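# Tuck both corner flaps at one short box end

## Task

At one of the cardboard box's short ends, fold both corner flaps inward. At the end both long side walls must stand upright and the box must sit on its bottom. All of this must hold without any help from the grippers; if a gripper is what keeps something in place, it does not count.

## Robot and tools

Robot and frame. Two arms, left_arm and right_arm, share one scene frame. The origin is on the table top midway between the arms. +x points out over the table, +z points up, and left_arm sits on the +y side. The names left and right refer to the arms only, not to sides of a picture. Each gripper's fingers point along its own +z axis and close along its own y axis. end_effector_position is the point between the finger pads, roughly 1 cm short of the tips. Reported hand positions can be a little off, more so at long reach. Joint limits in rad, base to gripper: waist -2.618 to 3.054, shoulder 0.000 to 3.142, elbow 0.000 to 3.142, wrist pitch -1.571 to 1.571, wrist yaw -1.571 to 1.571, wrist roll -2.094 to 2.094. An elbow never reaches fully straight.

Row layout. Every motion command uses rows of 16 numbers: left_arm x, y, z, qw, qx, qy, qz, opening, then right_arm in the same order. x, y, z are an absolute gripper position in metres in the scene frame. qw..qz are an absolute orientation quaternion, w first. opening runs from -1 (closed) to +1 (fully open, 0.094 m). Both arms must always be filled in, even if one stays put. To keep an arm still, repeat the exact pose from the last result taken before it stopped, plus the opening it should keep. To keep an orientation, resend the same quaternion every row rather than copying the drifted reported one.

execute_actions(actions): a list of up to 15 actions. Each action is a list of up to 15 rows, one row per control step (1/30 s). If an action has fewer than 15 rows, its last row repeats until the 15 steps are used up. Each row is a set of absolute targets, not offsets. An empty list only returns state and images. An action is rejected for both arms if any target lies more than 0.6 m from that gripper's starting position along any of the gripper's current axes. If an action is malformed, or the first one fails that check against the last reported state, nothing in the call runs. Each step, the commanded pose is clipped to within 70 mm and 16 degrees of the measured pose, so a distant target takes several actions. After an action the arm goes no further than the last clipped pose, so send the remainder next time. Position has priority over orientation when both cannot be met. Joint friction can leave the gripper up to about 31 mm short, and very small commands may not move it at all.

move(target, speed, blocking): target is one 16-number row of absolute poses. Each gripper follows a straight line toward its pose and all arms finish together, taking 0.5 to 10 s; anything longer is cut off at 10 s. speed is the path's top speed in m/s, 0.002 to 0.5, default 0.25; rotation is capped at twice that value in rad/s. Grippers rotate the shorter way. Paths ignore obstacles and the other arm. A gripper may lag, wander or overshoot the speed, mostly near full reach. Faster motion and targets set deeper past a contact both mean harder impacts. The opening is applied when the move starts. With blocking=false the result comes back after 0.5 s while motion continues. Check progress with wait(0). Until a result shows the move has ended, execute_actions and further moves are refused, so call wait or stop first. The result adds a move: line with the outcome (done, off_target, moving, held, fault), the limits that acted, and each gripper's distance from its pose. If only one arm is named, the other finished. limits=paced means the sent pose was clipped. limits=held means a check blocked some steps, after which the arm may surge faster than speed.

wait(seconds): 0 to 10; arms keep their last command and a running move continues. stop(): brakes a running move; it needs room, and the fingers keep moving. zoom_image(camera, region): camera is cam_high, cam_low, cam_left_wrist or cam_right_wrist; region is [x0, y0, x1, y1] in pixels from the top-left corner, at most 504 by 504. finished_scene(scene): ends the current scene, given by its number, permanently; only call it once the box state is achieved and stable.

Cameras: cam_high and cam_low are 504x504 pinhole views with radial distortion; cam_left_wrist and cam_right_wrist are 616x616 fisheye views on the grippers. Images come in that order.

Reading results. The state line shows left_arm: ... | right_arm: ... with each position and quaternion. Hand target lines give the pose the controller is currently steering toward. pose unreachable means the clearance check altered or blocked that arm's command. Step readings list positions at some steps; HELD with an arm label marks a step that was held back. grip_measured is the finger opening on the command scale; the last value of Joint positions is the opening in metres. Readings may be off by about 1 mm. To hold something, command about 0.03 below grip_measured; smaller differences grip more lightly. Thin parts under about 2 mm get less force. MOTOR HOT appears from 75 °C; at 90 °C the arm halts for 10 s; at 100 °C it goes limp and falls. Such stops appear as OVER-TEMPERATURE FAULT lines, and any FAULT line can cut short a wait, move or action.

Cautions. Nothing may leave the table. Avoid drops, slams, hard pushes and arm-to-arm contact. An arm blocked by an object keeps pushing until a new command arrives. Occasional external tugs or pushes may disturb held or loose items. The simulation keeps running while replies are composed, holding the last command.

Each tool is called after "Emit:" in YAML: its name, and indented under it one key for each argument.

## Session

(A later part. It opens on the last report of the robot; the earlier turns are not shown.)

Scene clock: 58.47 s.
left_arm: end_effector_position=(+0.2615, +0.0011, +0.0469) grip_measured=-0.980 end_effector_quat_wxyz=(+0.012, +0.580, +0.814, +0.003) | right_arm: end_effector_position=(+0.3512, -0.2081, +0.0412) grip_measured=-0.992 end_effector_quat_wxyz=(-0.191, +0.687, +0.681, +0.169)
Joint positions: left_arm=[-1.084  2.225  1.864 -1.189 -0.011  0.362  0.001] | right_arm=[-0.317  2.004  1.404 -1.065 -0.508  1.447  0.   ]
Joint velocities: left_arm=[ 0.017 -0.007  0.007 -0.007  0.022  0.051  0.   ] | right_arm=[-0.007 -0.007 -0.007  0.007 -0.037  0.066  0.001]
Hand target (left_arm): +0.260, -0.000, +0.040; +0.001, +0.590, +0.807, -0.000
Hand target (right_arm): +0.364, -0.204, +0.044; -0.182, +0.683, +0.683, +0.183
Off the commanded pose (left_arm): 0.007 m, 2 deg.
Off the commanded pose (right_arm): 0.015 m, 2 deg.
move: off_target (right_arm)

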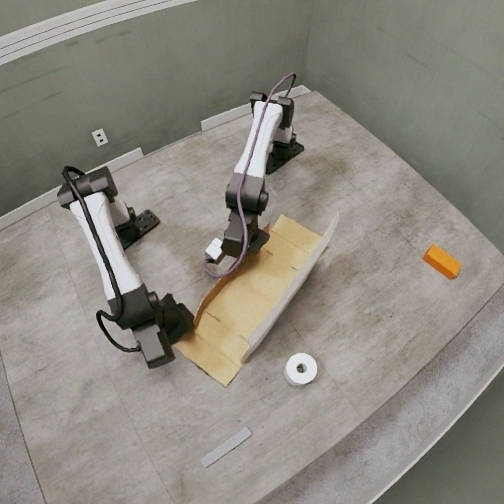

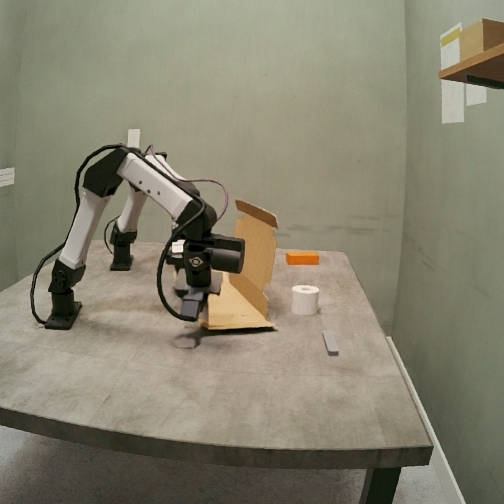

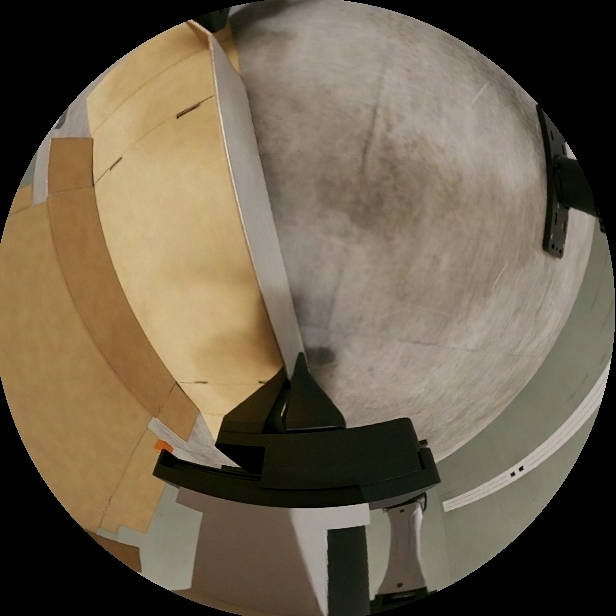

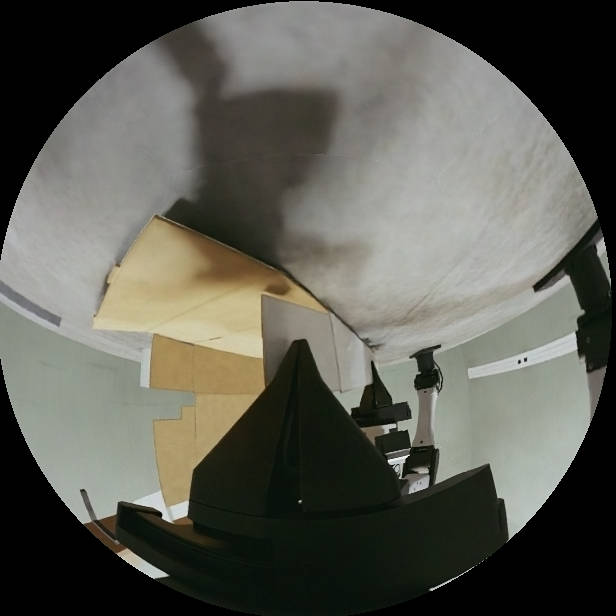

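Emit:
move:
  target: [0.25,0,0.04,0,0.62,0.785,0,-1,0.39,-0.16,0.045,-0.183,0.683,0.683,0.183,-1]
  speed: 0.06

Emit:
move:
  target: [0.25,0,0.04,0,0.62,0.785,0,-1,0.36,-0.115,0.045,-0.183,0.683,0.683,0.183,-1]
  speed: 0.06

Scene clock: 64.70 s.
left_arm: end_effector_position=(+0.2619, +0.0039, +0.0451) grip_measured=-0.980 end_effector_quat_wxyz=(+0.010, +0.601, +0.799, +0.010) | right_arm: end_effector_position=(+0.3792, -0.1679, +0.0414) grip_measured=-0.992 end_effector_quat_wxyz=(-0.183, +0.688, +0.682, +0.167)
Joint positions: left_arm=[-1.084  2.225  1.857 -1.188 -0.023  0.412  0.001] | right_arm=[-0.2    2.068  1.508 -1.028 -0.501  1.585  0.   ]
Joint velocities: left_arm=[ 0.002 -0.012 -0.002 -0.007 -0.007  0.081 -0.   ] | right_arm=[ 0.012  0.017  0.002  0.022 -0.022  0.022 -0.001]
Hand target (left_arm): +0.250, +0.000, +0.040; -0.000, +0.619, +0.785, -0.000
Hand target (right_arm): +0.389, -0.160, +0.045; -0.182, +0.683, +0.683, +0.183
Off the commanded pose (left_arm): 0.014 m, 3 deg.
Off the commanded pose (right_arm): 0.014 m, 2 deg.
move: off_target (left_arm, right_arm)

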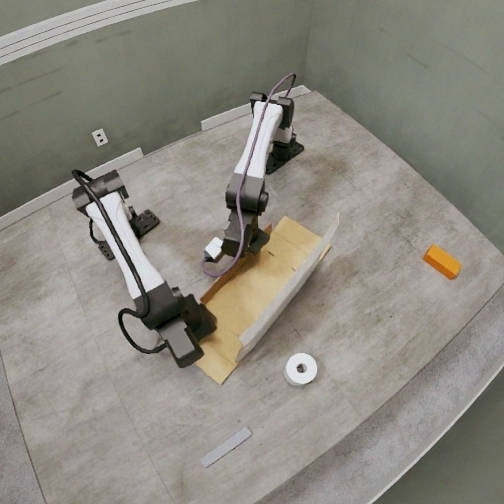

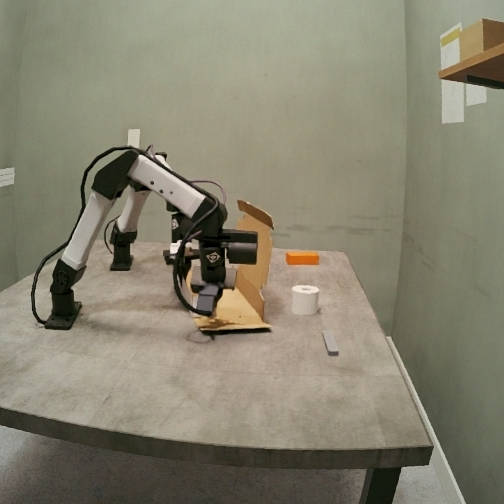

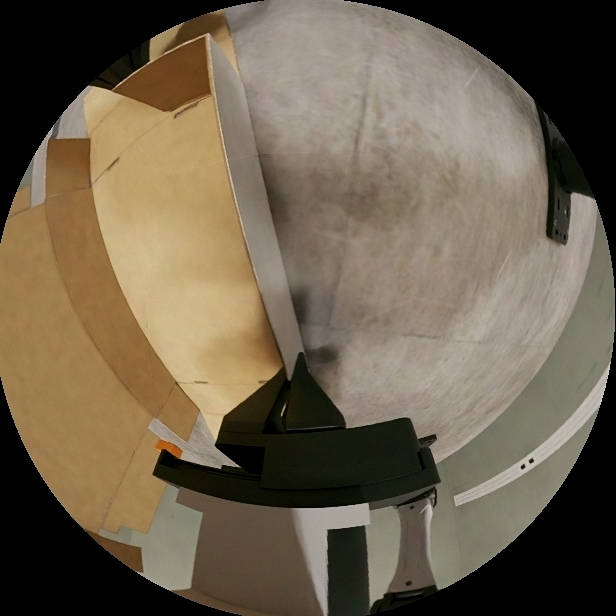

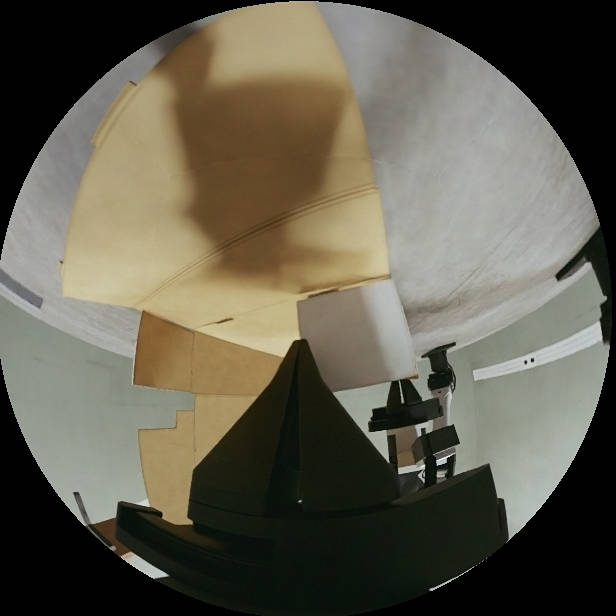

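Scene clock: 66.23 s.
left_arm: end_effector_position=(+0.2566, +0.0044, +0.0450) grip_measured=-0.980 end_effector_quat_wxyz=(+0.002, +0.612, +0.790, +0.010) | right_arm: end_effector_position=(+0.3663, -0.1197, +0.0403) grip_measured=-0.992 end_effector_quat_wxyz=(-0.176, +0.685, +0.685, +0.178)
Joint positions: left_arm=[-1.091  2.225  1.857 -1.204 -0.021  0.434  0.001] | right_arm=[-0.072  1.997  1.395 -0.89  -0.5    1.728  0.   ]
Joint velocities: left_arm=[ 0.012 -0.017 -0.012  0.007  0.007 -0.037 -0.   ] | right_arm=[-0.007  0.002 -0.007 -0.007 -0.007  0.022  0.   ]
Hand target (left_arm): +0.250, +0.000, +0.040; -0.000, +0.620, +0.785, +0.000
Hand target (right_arm): +0.360, -0.116, +0.044; -0.182, +0.683, +0.683, +0.182
Off the commanded pose (left_arm): 0.009 m, 2 deg.
Off the commanded pose (right_arm): 0.009 m, 1 deg.
move: done

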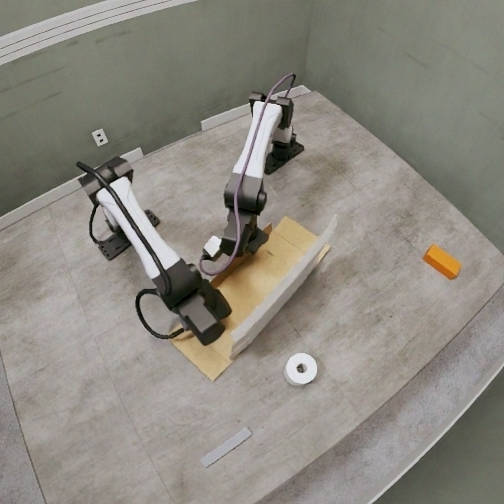

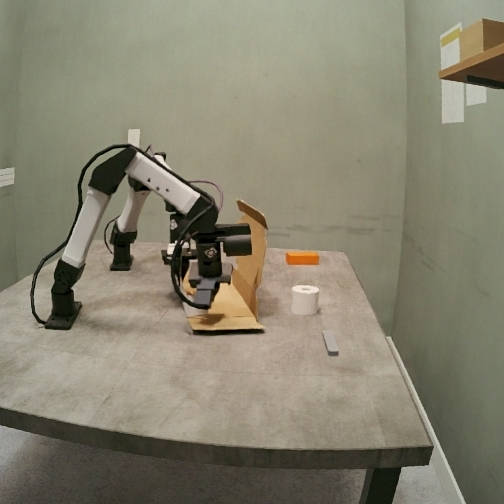

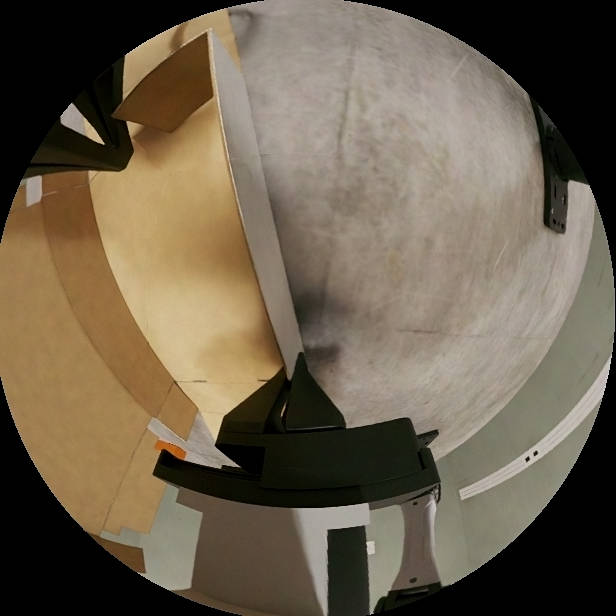

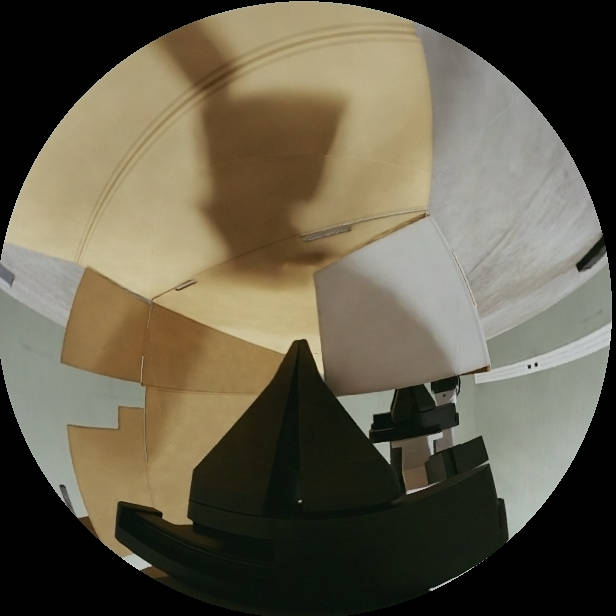

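Emit:
move:
  target: [0.25,0,0.04,0,0.62,0.785,0,-1,0.4,-0.15,0.11,-0.183,0.683,0.683,0.183,-1]
  speed: 0.12

Emit:
move:
  target: [0.25,0,0.04,0,0.62,0.785,0,-1,0.35,-0.4,0.14,0,0,1,0,-1]

Emit:
move:
  target: [0.22,0,0.04,0,0.793,0.609,0,-1,0.45,-0.36,0.07,0.354,-0.612,0.612,0.354,-1]
  speed: 0.2

Scene clock: 75.57 s.
left_arm: end_effector_position=(+0.2566, +0.0045, +0.0450) grip_measured=-0.980 end_effector_quat_wxyz=(+0.002, +0.613, +0.790, +0.010) | right_arm: end_effector_position=(+0.3966, -0.1483, +0.1068) grip_measured=-0.992 end_effector_quat_wxyz=(-0.184, +0.685, +0.682, +0.177)
Joint positions: left_arm=[-1.091  2.225  1.857 -1.204 -0.021  0.435  0.001] | right_arm=[-0.157  2.072  1.773 -1.251 -0.516  1.631  0.   ]
Joint velocities: left_arm=[-0.012 -0.002 -0.002 -0.007 -0.051  0.037 -0.   ] | right_arm=[ 0.017  0.007  0.002  0.007 -0.066 -0.007  0.   ]
Hand target (left_arm): +0.250, +0.000, +0.040; -0.000, +0.620, +0.785, +0.000
Hand target (right_arm): +0.402, -0.149, +0.110; -0.184, +0.683, +0.683, +0.184
Off the commanded pose (left_arm): 0.009 m, 2 deg.
Off the commanded pose (right_arm): 0.005 m, 1 deg.
move: done

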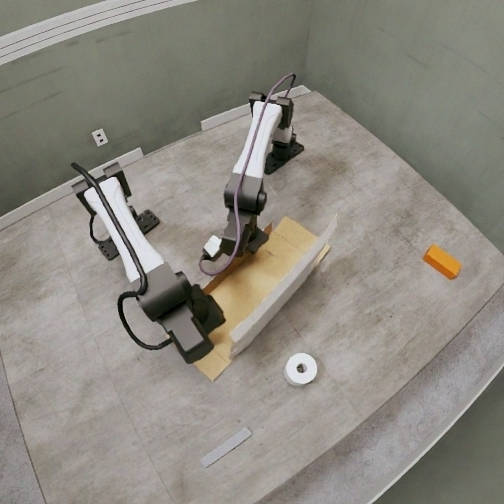

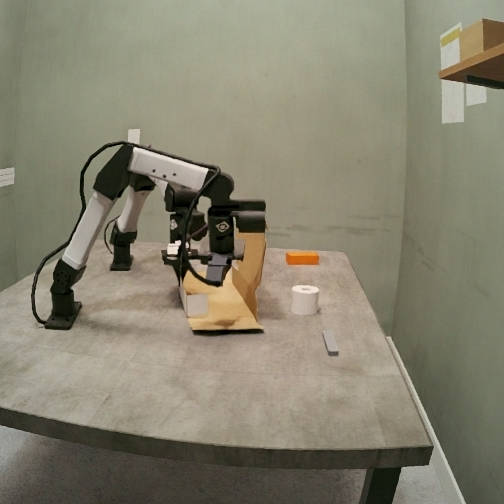

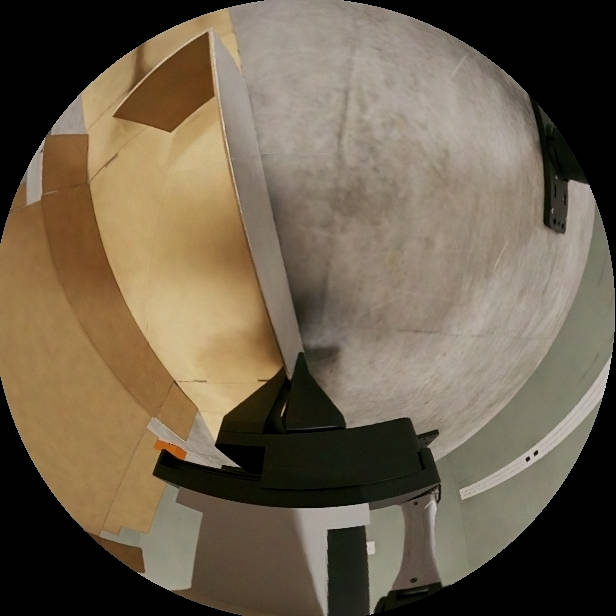

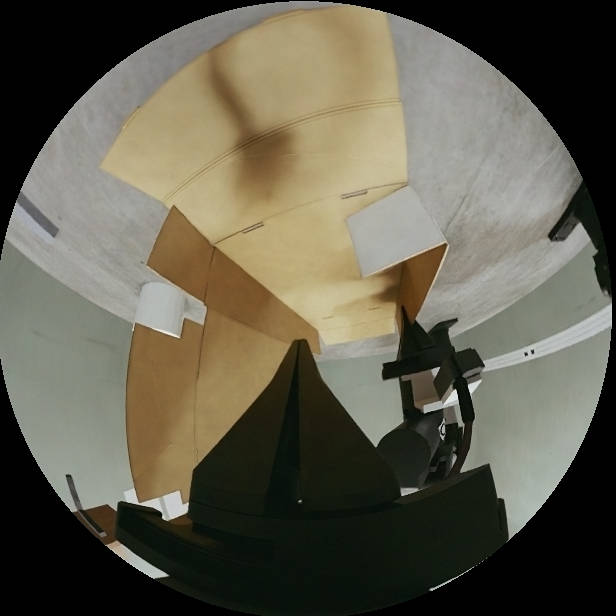

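Scene clock: 79.47 s.
left_arm: end_effector_position=(+0.2566, +0.0045, +0.0450) grip_measured=-0.980 end_effector_quat_wxyz=(+0.002, +0.613, +0.790, +0.010) | right_arm: end_effector_position=(+0.3568, -0.3972, +0.1370) grip_measured=-0.992 end_effector_quat_wxyz=(-0.004, +0.003, +1.000, +0.011)
Joint positions: left_arm=[-1.091  2.225  1.857 -1.204 -0.021  0.435  0.001] | right_arm=[-0.597  2.043  1.939 -1.482 -0.017 -0.383  0.   ]
Joint velocities: left_arm=[ 0.007 -0.002  0.002  0.007 -0.051 -0.037  0.   ] | right_arm=[ 0.022  0.007 -0.037 -0.022 -0.037 -0.066  0.   ]
Hand target (left_arm): +0.250, +0.000, +0.040; -0.000, +0.620, +0.785, +0.000
Hand target (right_arm): +0.354, -0.399, +0.141; +0.002, +0.001, +1.000, +0.005
Off the commanded pose (left_arm): 0.009 m, 2 deg.
Off the commanded pose (right_arm): 0.008 m, 1 deg.
move: done

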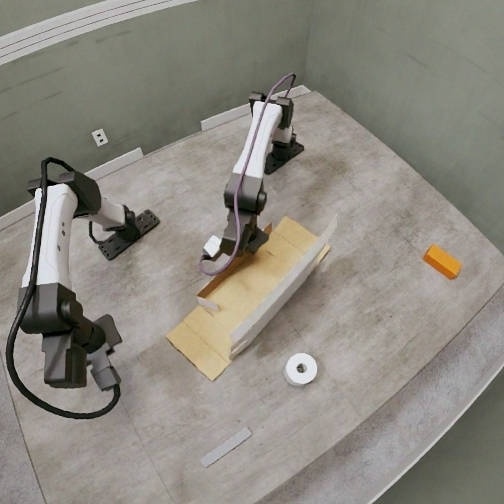

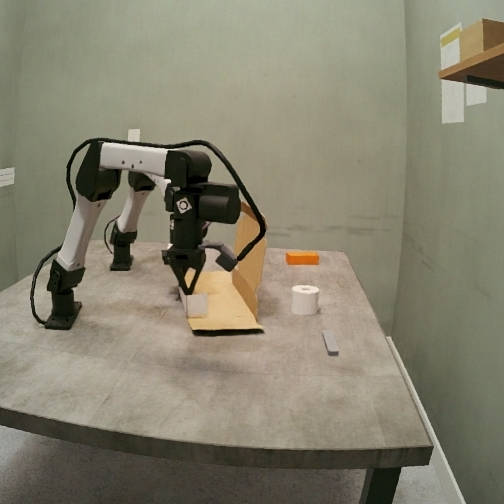

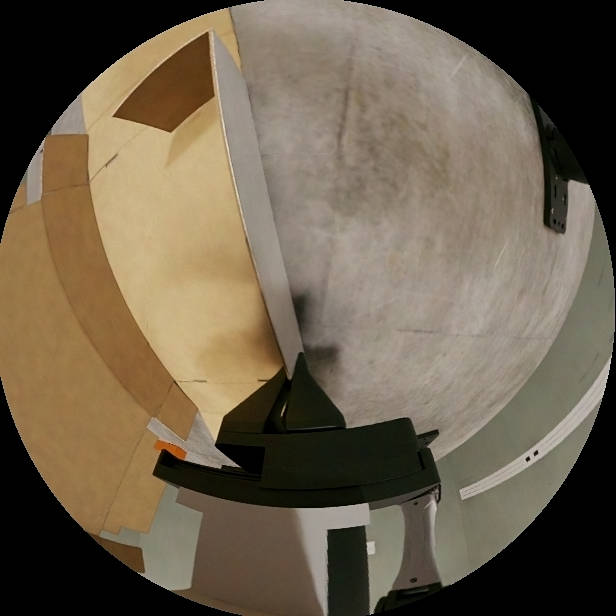

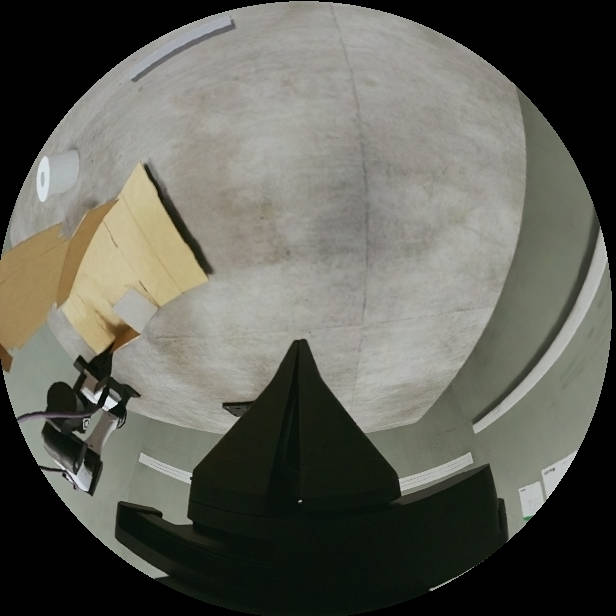

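Scene clock: 84.47 s.
left_arm: end_effector_position=(+0.2302, +0.0026, +0.0442) grip_measured=-0.980 end_effector_quat_wxyz=(+0.004, +0.785, +0.619, +0.012) | right_arm: end_effector_position=(+0.4453, -0.3577, +0.0668) grip_measured=-0.992 end_effector_quat_wxyz=(+0.379, -0.573, +0.683, +0.248)
Joint positions: left_arm=[-1.144  2.154  1.739 -1.148 -0.023  0.869  0.001] | right_arm=[-0.736  2.568  2.255 -1.566 -0.904 -2.074  0.   ]
Joint velocities: left_arm=[ 0.002 -0.012 -0.002 -0.007 -0.007 -0.081 -0.   ] | right_arm=[-0.007 -0.007 -0.017  0.022 -0.022  0.007 -0.   ]
Hand target (left_arm): +0.220, +0.001, +0.040; -0.001, +0.793, +0.609, -0.001
Hand target (right_arm): +0.449, -0.357, +0.070; +0.386, -0.576, +0.678, +0.244
Off the commanded pose (left_arm): 0.011 m, 2 deg.
Off the commanded pose (right_arm): 0.006 m, 16 deg; orientation clipped at the last step of the last action.
joint sent to its limit (right arm) — the command would take joint 4 (wrist pitch) past its lower limit and joint 6 (wrist roll) past its lower limit, so those joints were sent only as far as their limits.
move: off_target (left_arm, right_arm); limits=paced

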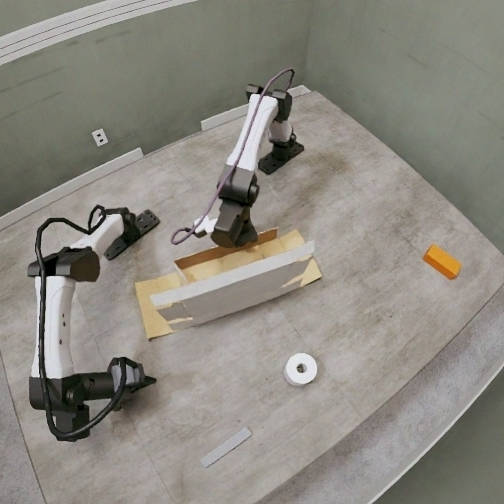

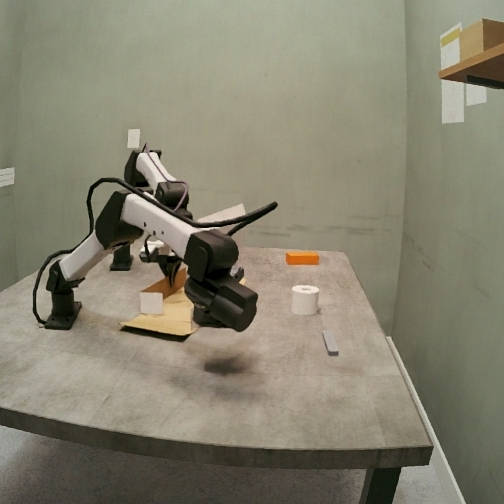

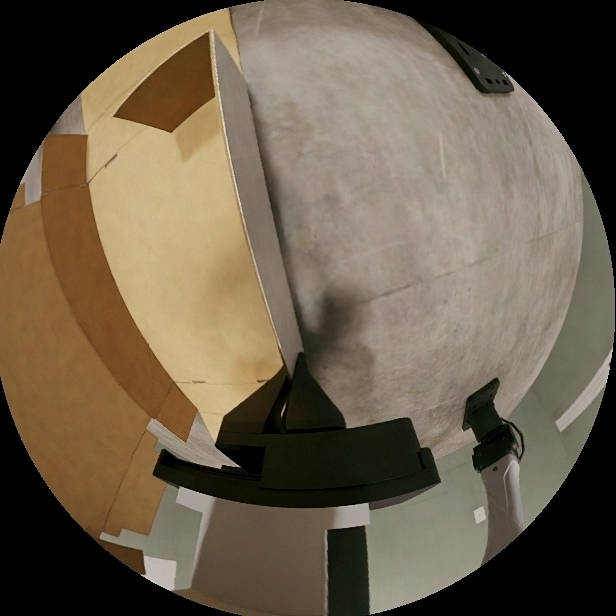

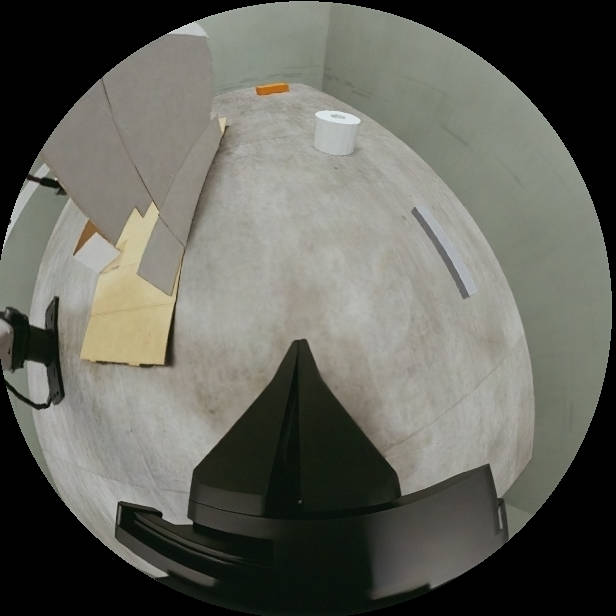

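Emit:
move:
  target: [0.22,0,0.04,0,0.793,0.609,0,-1,0.41,-0.25,0.05,0,0,0.906,0.423,-1]

Emit:
move:
  target: [0.22,0,0.04,0,0.793,0.609,0,-1,0.33,-0.245,0.05,0,0,0.906,0.423,-1]
  speed: 0.06

Scene clock: 94.40 s.
left_arm: end_effector_position=(+0.2306, +0.0028, +0.0442) grip_measured=-0.980 end_effector_quat_wxyz=(+0.004, +0.786, +0.618, +0.013) | right_arm: end_effector_position=(+0.4093, -0.2546, +0.0448) grip_measured=-0.992 end_effector_quat_wxyz=(-0.003, +0.001, +0.907, +0.421)
Joint positions: left_arm=[-1.144  2.154  1.739 -1.148 -0.026  0.871  0.001] | right_arm=[-0.519  2.401  1.895 -1.418 -0.812 -0.461  0.   ]
Joint velocities: left_arm=[ 0.002 -0.022 -0.002 -0.037 -0.022 -0.022 -0.001] | right_arm=[ 0.022 -0.012 -0.002  0.11  -0.125  0.081 -0.   ]
Hand target (left_arm): +0.220, +0.000, +0.040; -0.000, +0.793, +0.609, +0.000
Hand target (right_arm): +0.408, -0.251, +0.050; -0.001, +0.000, +0.908, +0.420
Off the commanded pose (left_arm): 0.012 m, 2 deg.
Off the commanded pose (right_arm): 0.007 m, 0 deg.
move: off_target (left_arm)

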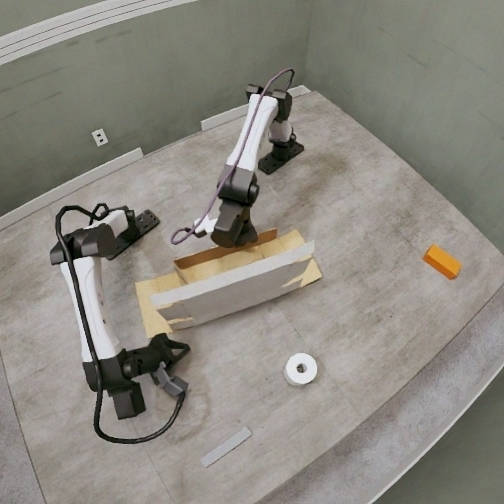

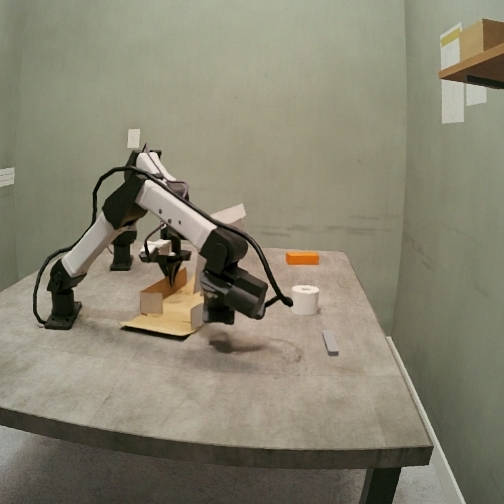

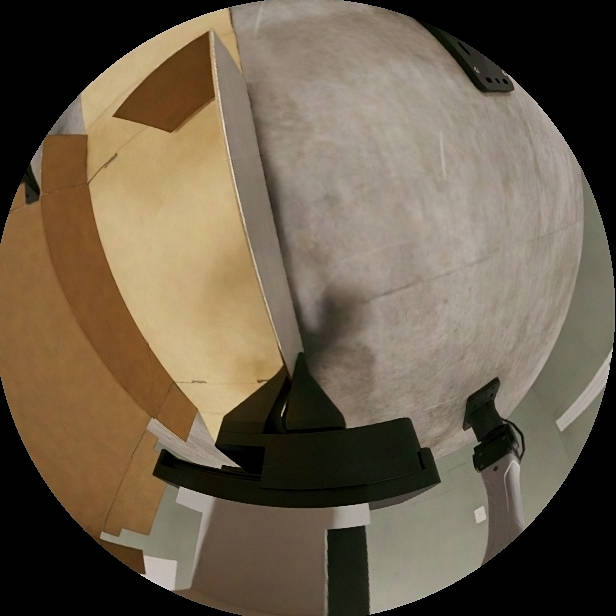

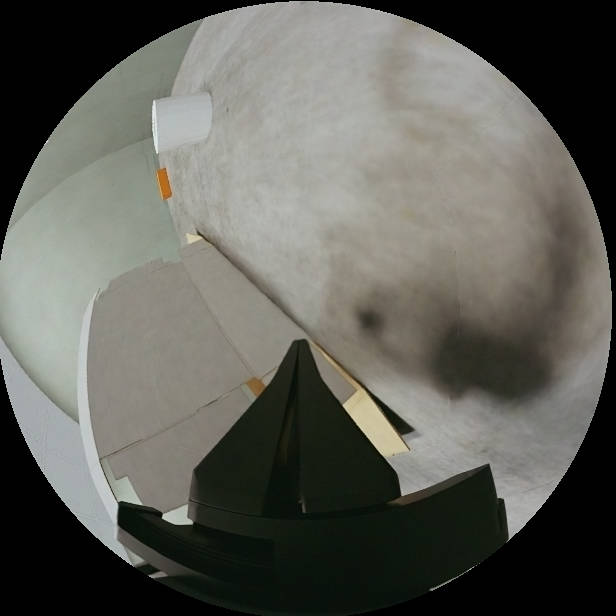

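Scene clock: 96.00 s.
left_arm: end_effector_position=(+0.2276, +0.0022, +0.0442) grip_measured=-0.980 end_effector_quat_wxyz=(+0.002, +0.795, +0.607, +0.012) | right_arm: end_effector_position=(+0.3380, -0.2467, +0.0465) grip_measured=-0.992 end_effector_quat_wxyz=(+0.005, -0.001, +0.906, +0.423)
Joint positions: left_arm=[-1.15   2.154  1.739 -1.153 -0.024  0.893  0.001] | right_arm=[-0.562  2.138  1.443 -1.259 -0.807 -0.522  0.   ]
Joint velocities: left_arm=[-0.007 -0.012 -0.012 -0.007 -0.022 -0.037  0.001] | right_arm=[-0.002  0.007  0.007 -0.022 -0.051 -0.022  0.   ]
Hand target (left_arm): +0.220, +0.000, +0.040; -0.001, +0.793, +0.609, -0.000
Hand target (right_arm): +0.330, -0.246, +0.051; +0.000, -0.000, +0.906, +0.424
Off the commanded pose (left_arm): 0.009 m, 1 deg.
Off the commanded pose (right_arm): 0.009 m, 1 deg.
move: done

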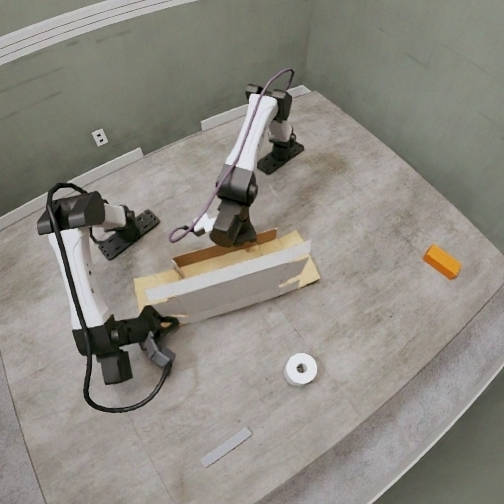

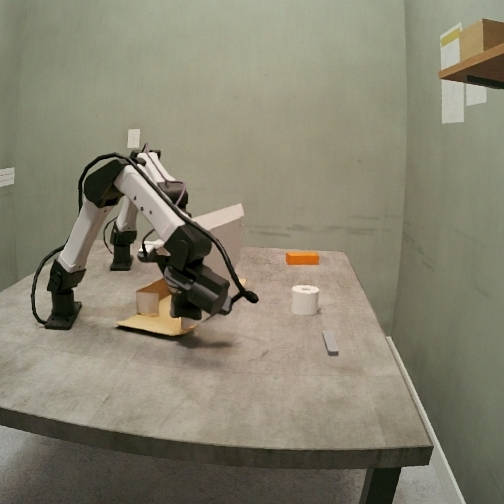

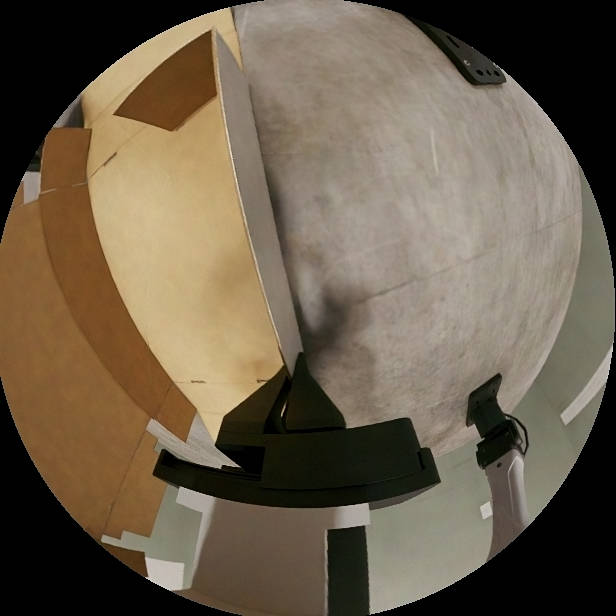

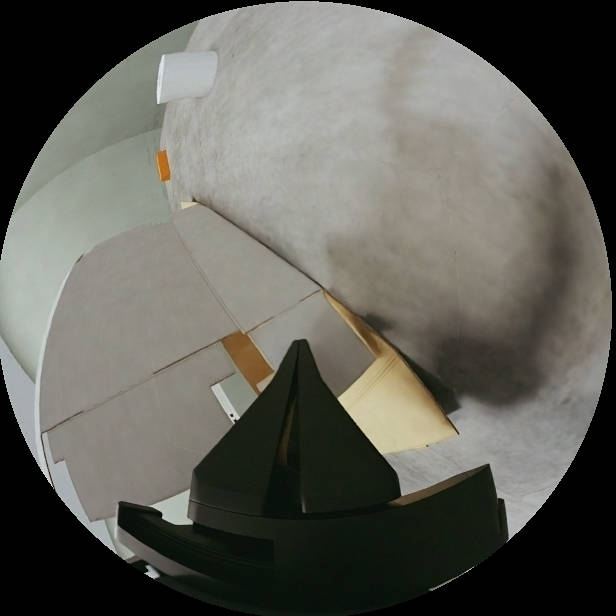

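Emit:
move:
  target: [0.22,0,0.04,0,0.793,0.609,0,-1,0.295,-0.235,0.05,0,0,0.906,0.423,-1]
  speed: 0.05

Emit:
move:
  target: [0.22,0,0.04,0,0.793,0.609,0,-1,0.305,-0.18,0.05,0,0,0.906,0.423,-1]
  speed: 0.05

Scene clock: 104.70 s.
left_arm: end_effector_position=(+0.2257, +0.0036, +0.0442) grip_measured=-0.980 end_effector_quat_wxyz=(-0.003, +0.800, +0.600, +0.010) | right_arm: end_effector_position=(+0.3079, -0.2389, +0.0469) grip_measured=-0.992 end_effector_quat_wxyz=(+0.014, -0.003, +0.907, +0.420)
Joint positions: left_arm=[-1.15   2.154  1.739 -1.163 -0.02   0.911  0.001] | right_arm=[-0.572  2.018  1.262 -1.183 -0.805 -0.527  0.   ]
Joint velocities: left_arm=[-0.002  0.007 -0.007 -0.007  0.037 -0.007 -0.   ] | right_arm=[ 0.007 -0.002  0.022 -0.095  0.051  0.037  0.002]
Hand target (left_arm): +0.220, +0.000, +0.040; -0.001, +0.793, +0.609, +0.000
Hand target (right_arm): +0.295, -0.235, +0.050; -0.000, -0.000, +0.906, +0.423
Off the commanded pose (left_arm): 0.008 m, 2 deg.
Off the commanded pose (right_arm): 0.014 m, 2 deg.
move: off_target (right_arm)

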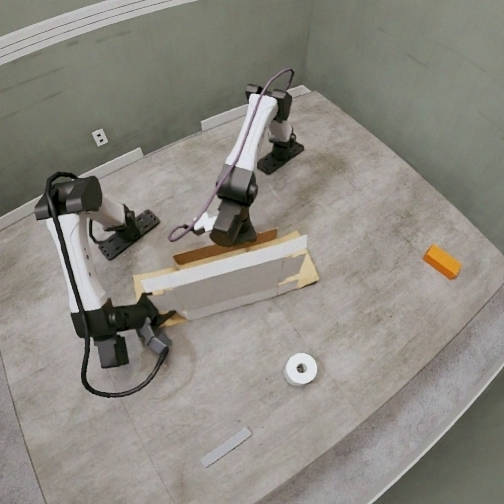

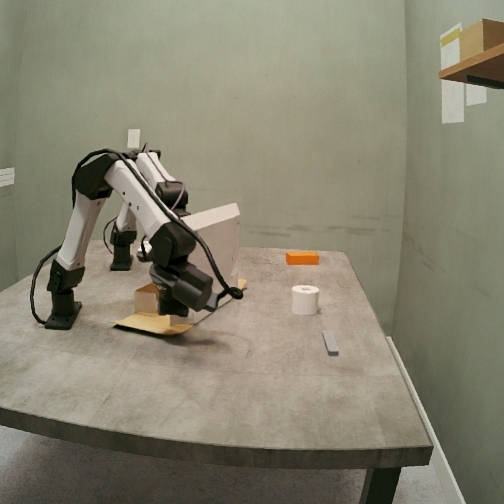

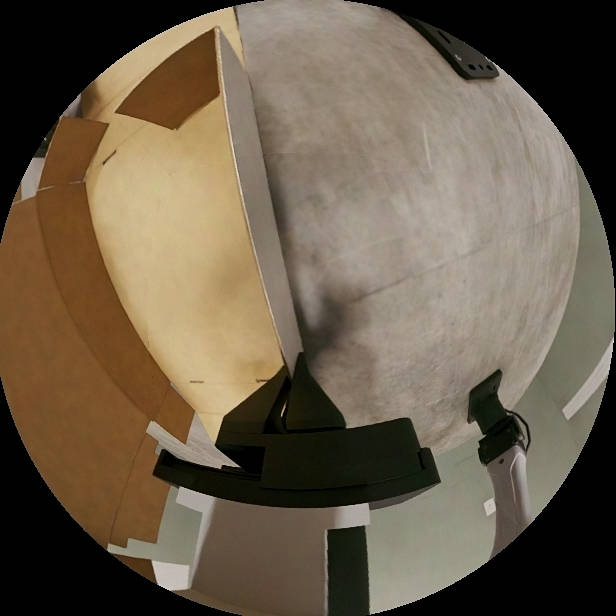

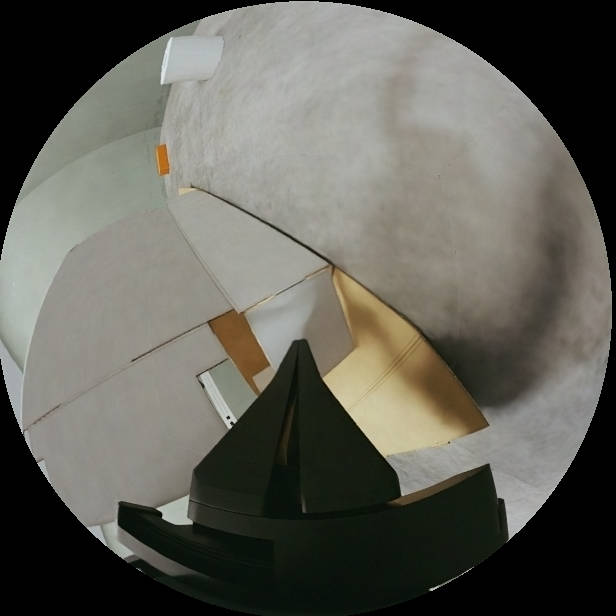

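Scene clock: 106.27 s.
left_arm: end_effector_position=(+0.2134, +0.0255, +0.0435) grip_measured=-0.980 end_effector_quat_wxyz=(-0.052, +0.780, +0.624, +0.019) | right_arm: end_effector_position=(+0.3204, -0.2024, +0.0437) grip_measured=-0.992 end_effector_quat_wxyz=(+0.024, +0.008, +0.915, +0.402)
Joint positions: left_arm=[-1.148  2.154  1.731 -1.254 -0.033  0.849  0.001] | right_arm=[-0.444  1.947  1.182 -0.985 -0.814 -0.296  0.   ]
Joint velocities: left_arm=[ 0.012  0.022 -0.012  0.022  0.007  0.081 -0.   ] | right_arm=[-0.012  0.007  0.007 -0.037 -0.095 -0.007 -0.001]
Hand target (left_arm): +0.219, +0.001, +0.042; -0.002, +0.793, +0.609, +0.001
Hand target (right_arm): +0.304, -0.182, +0.049; -0.000, +0.001, +0.907, +0.421
Off the commanded pose (left_arm): 0.027 m, 7 deg.
Off the commanded pose (right_arm): 0.028 m, 4 deg.
move: off_target (left_arm, right_arm)

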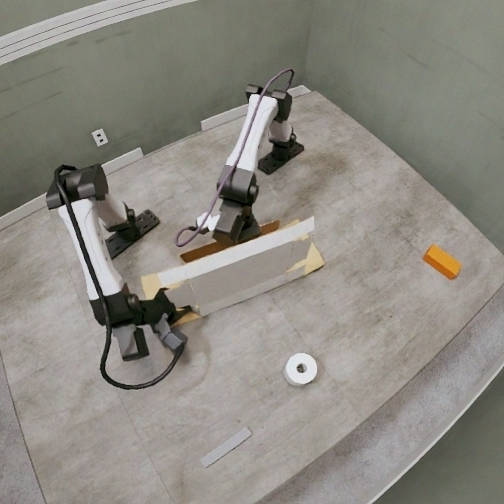

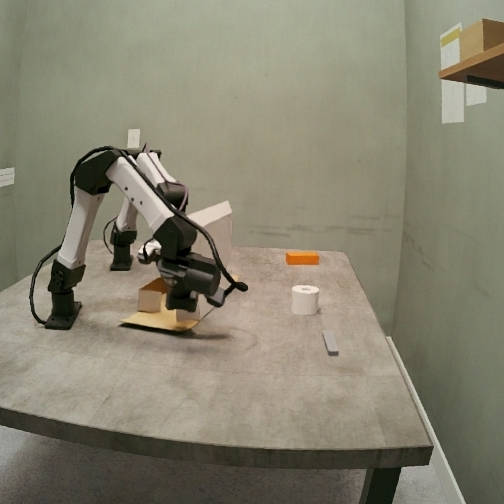

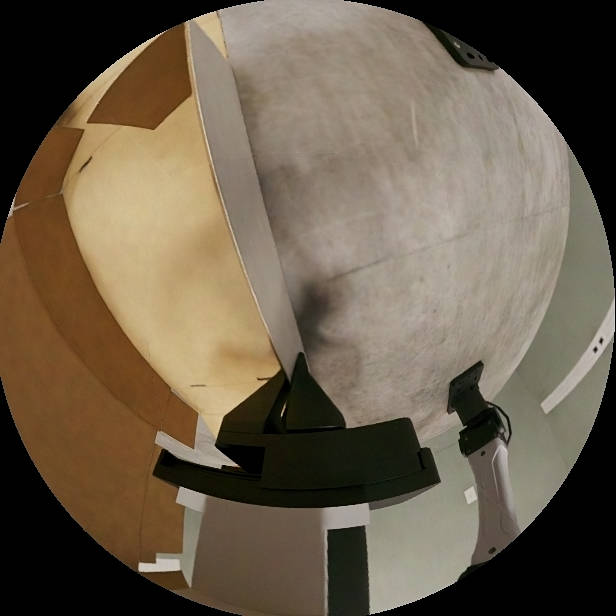

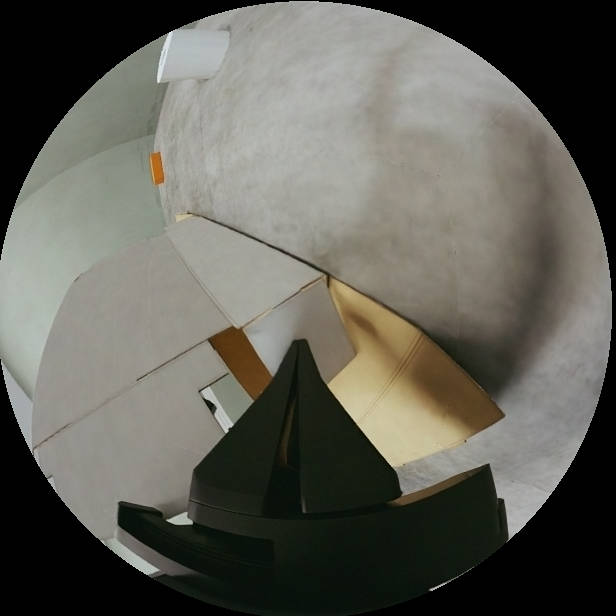

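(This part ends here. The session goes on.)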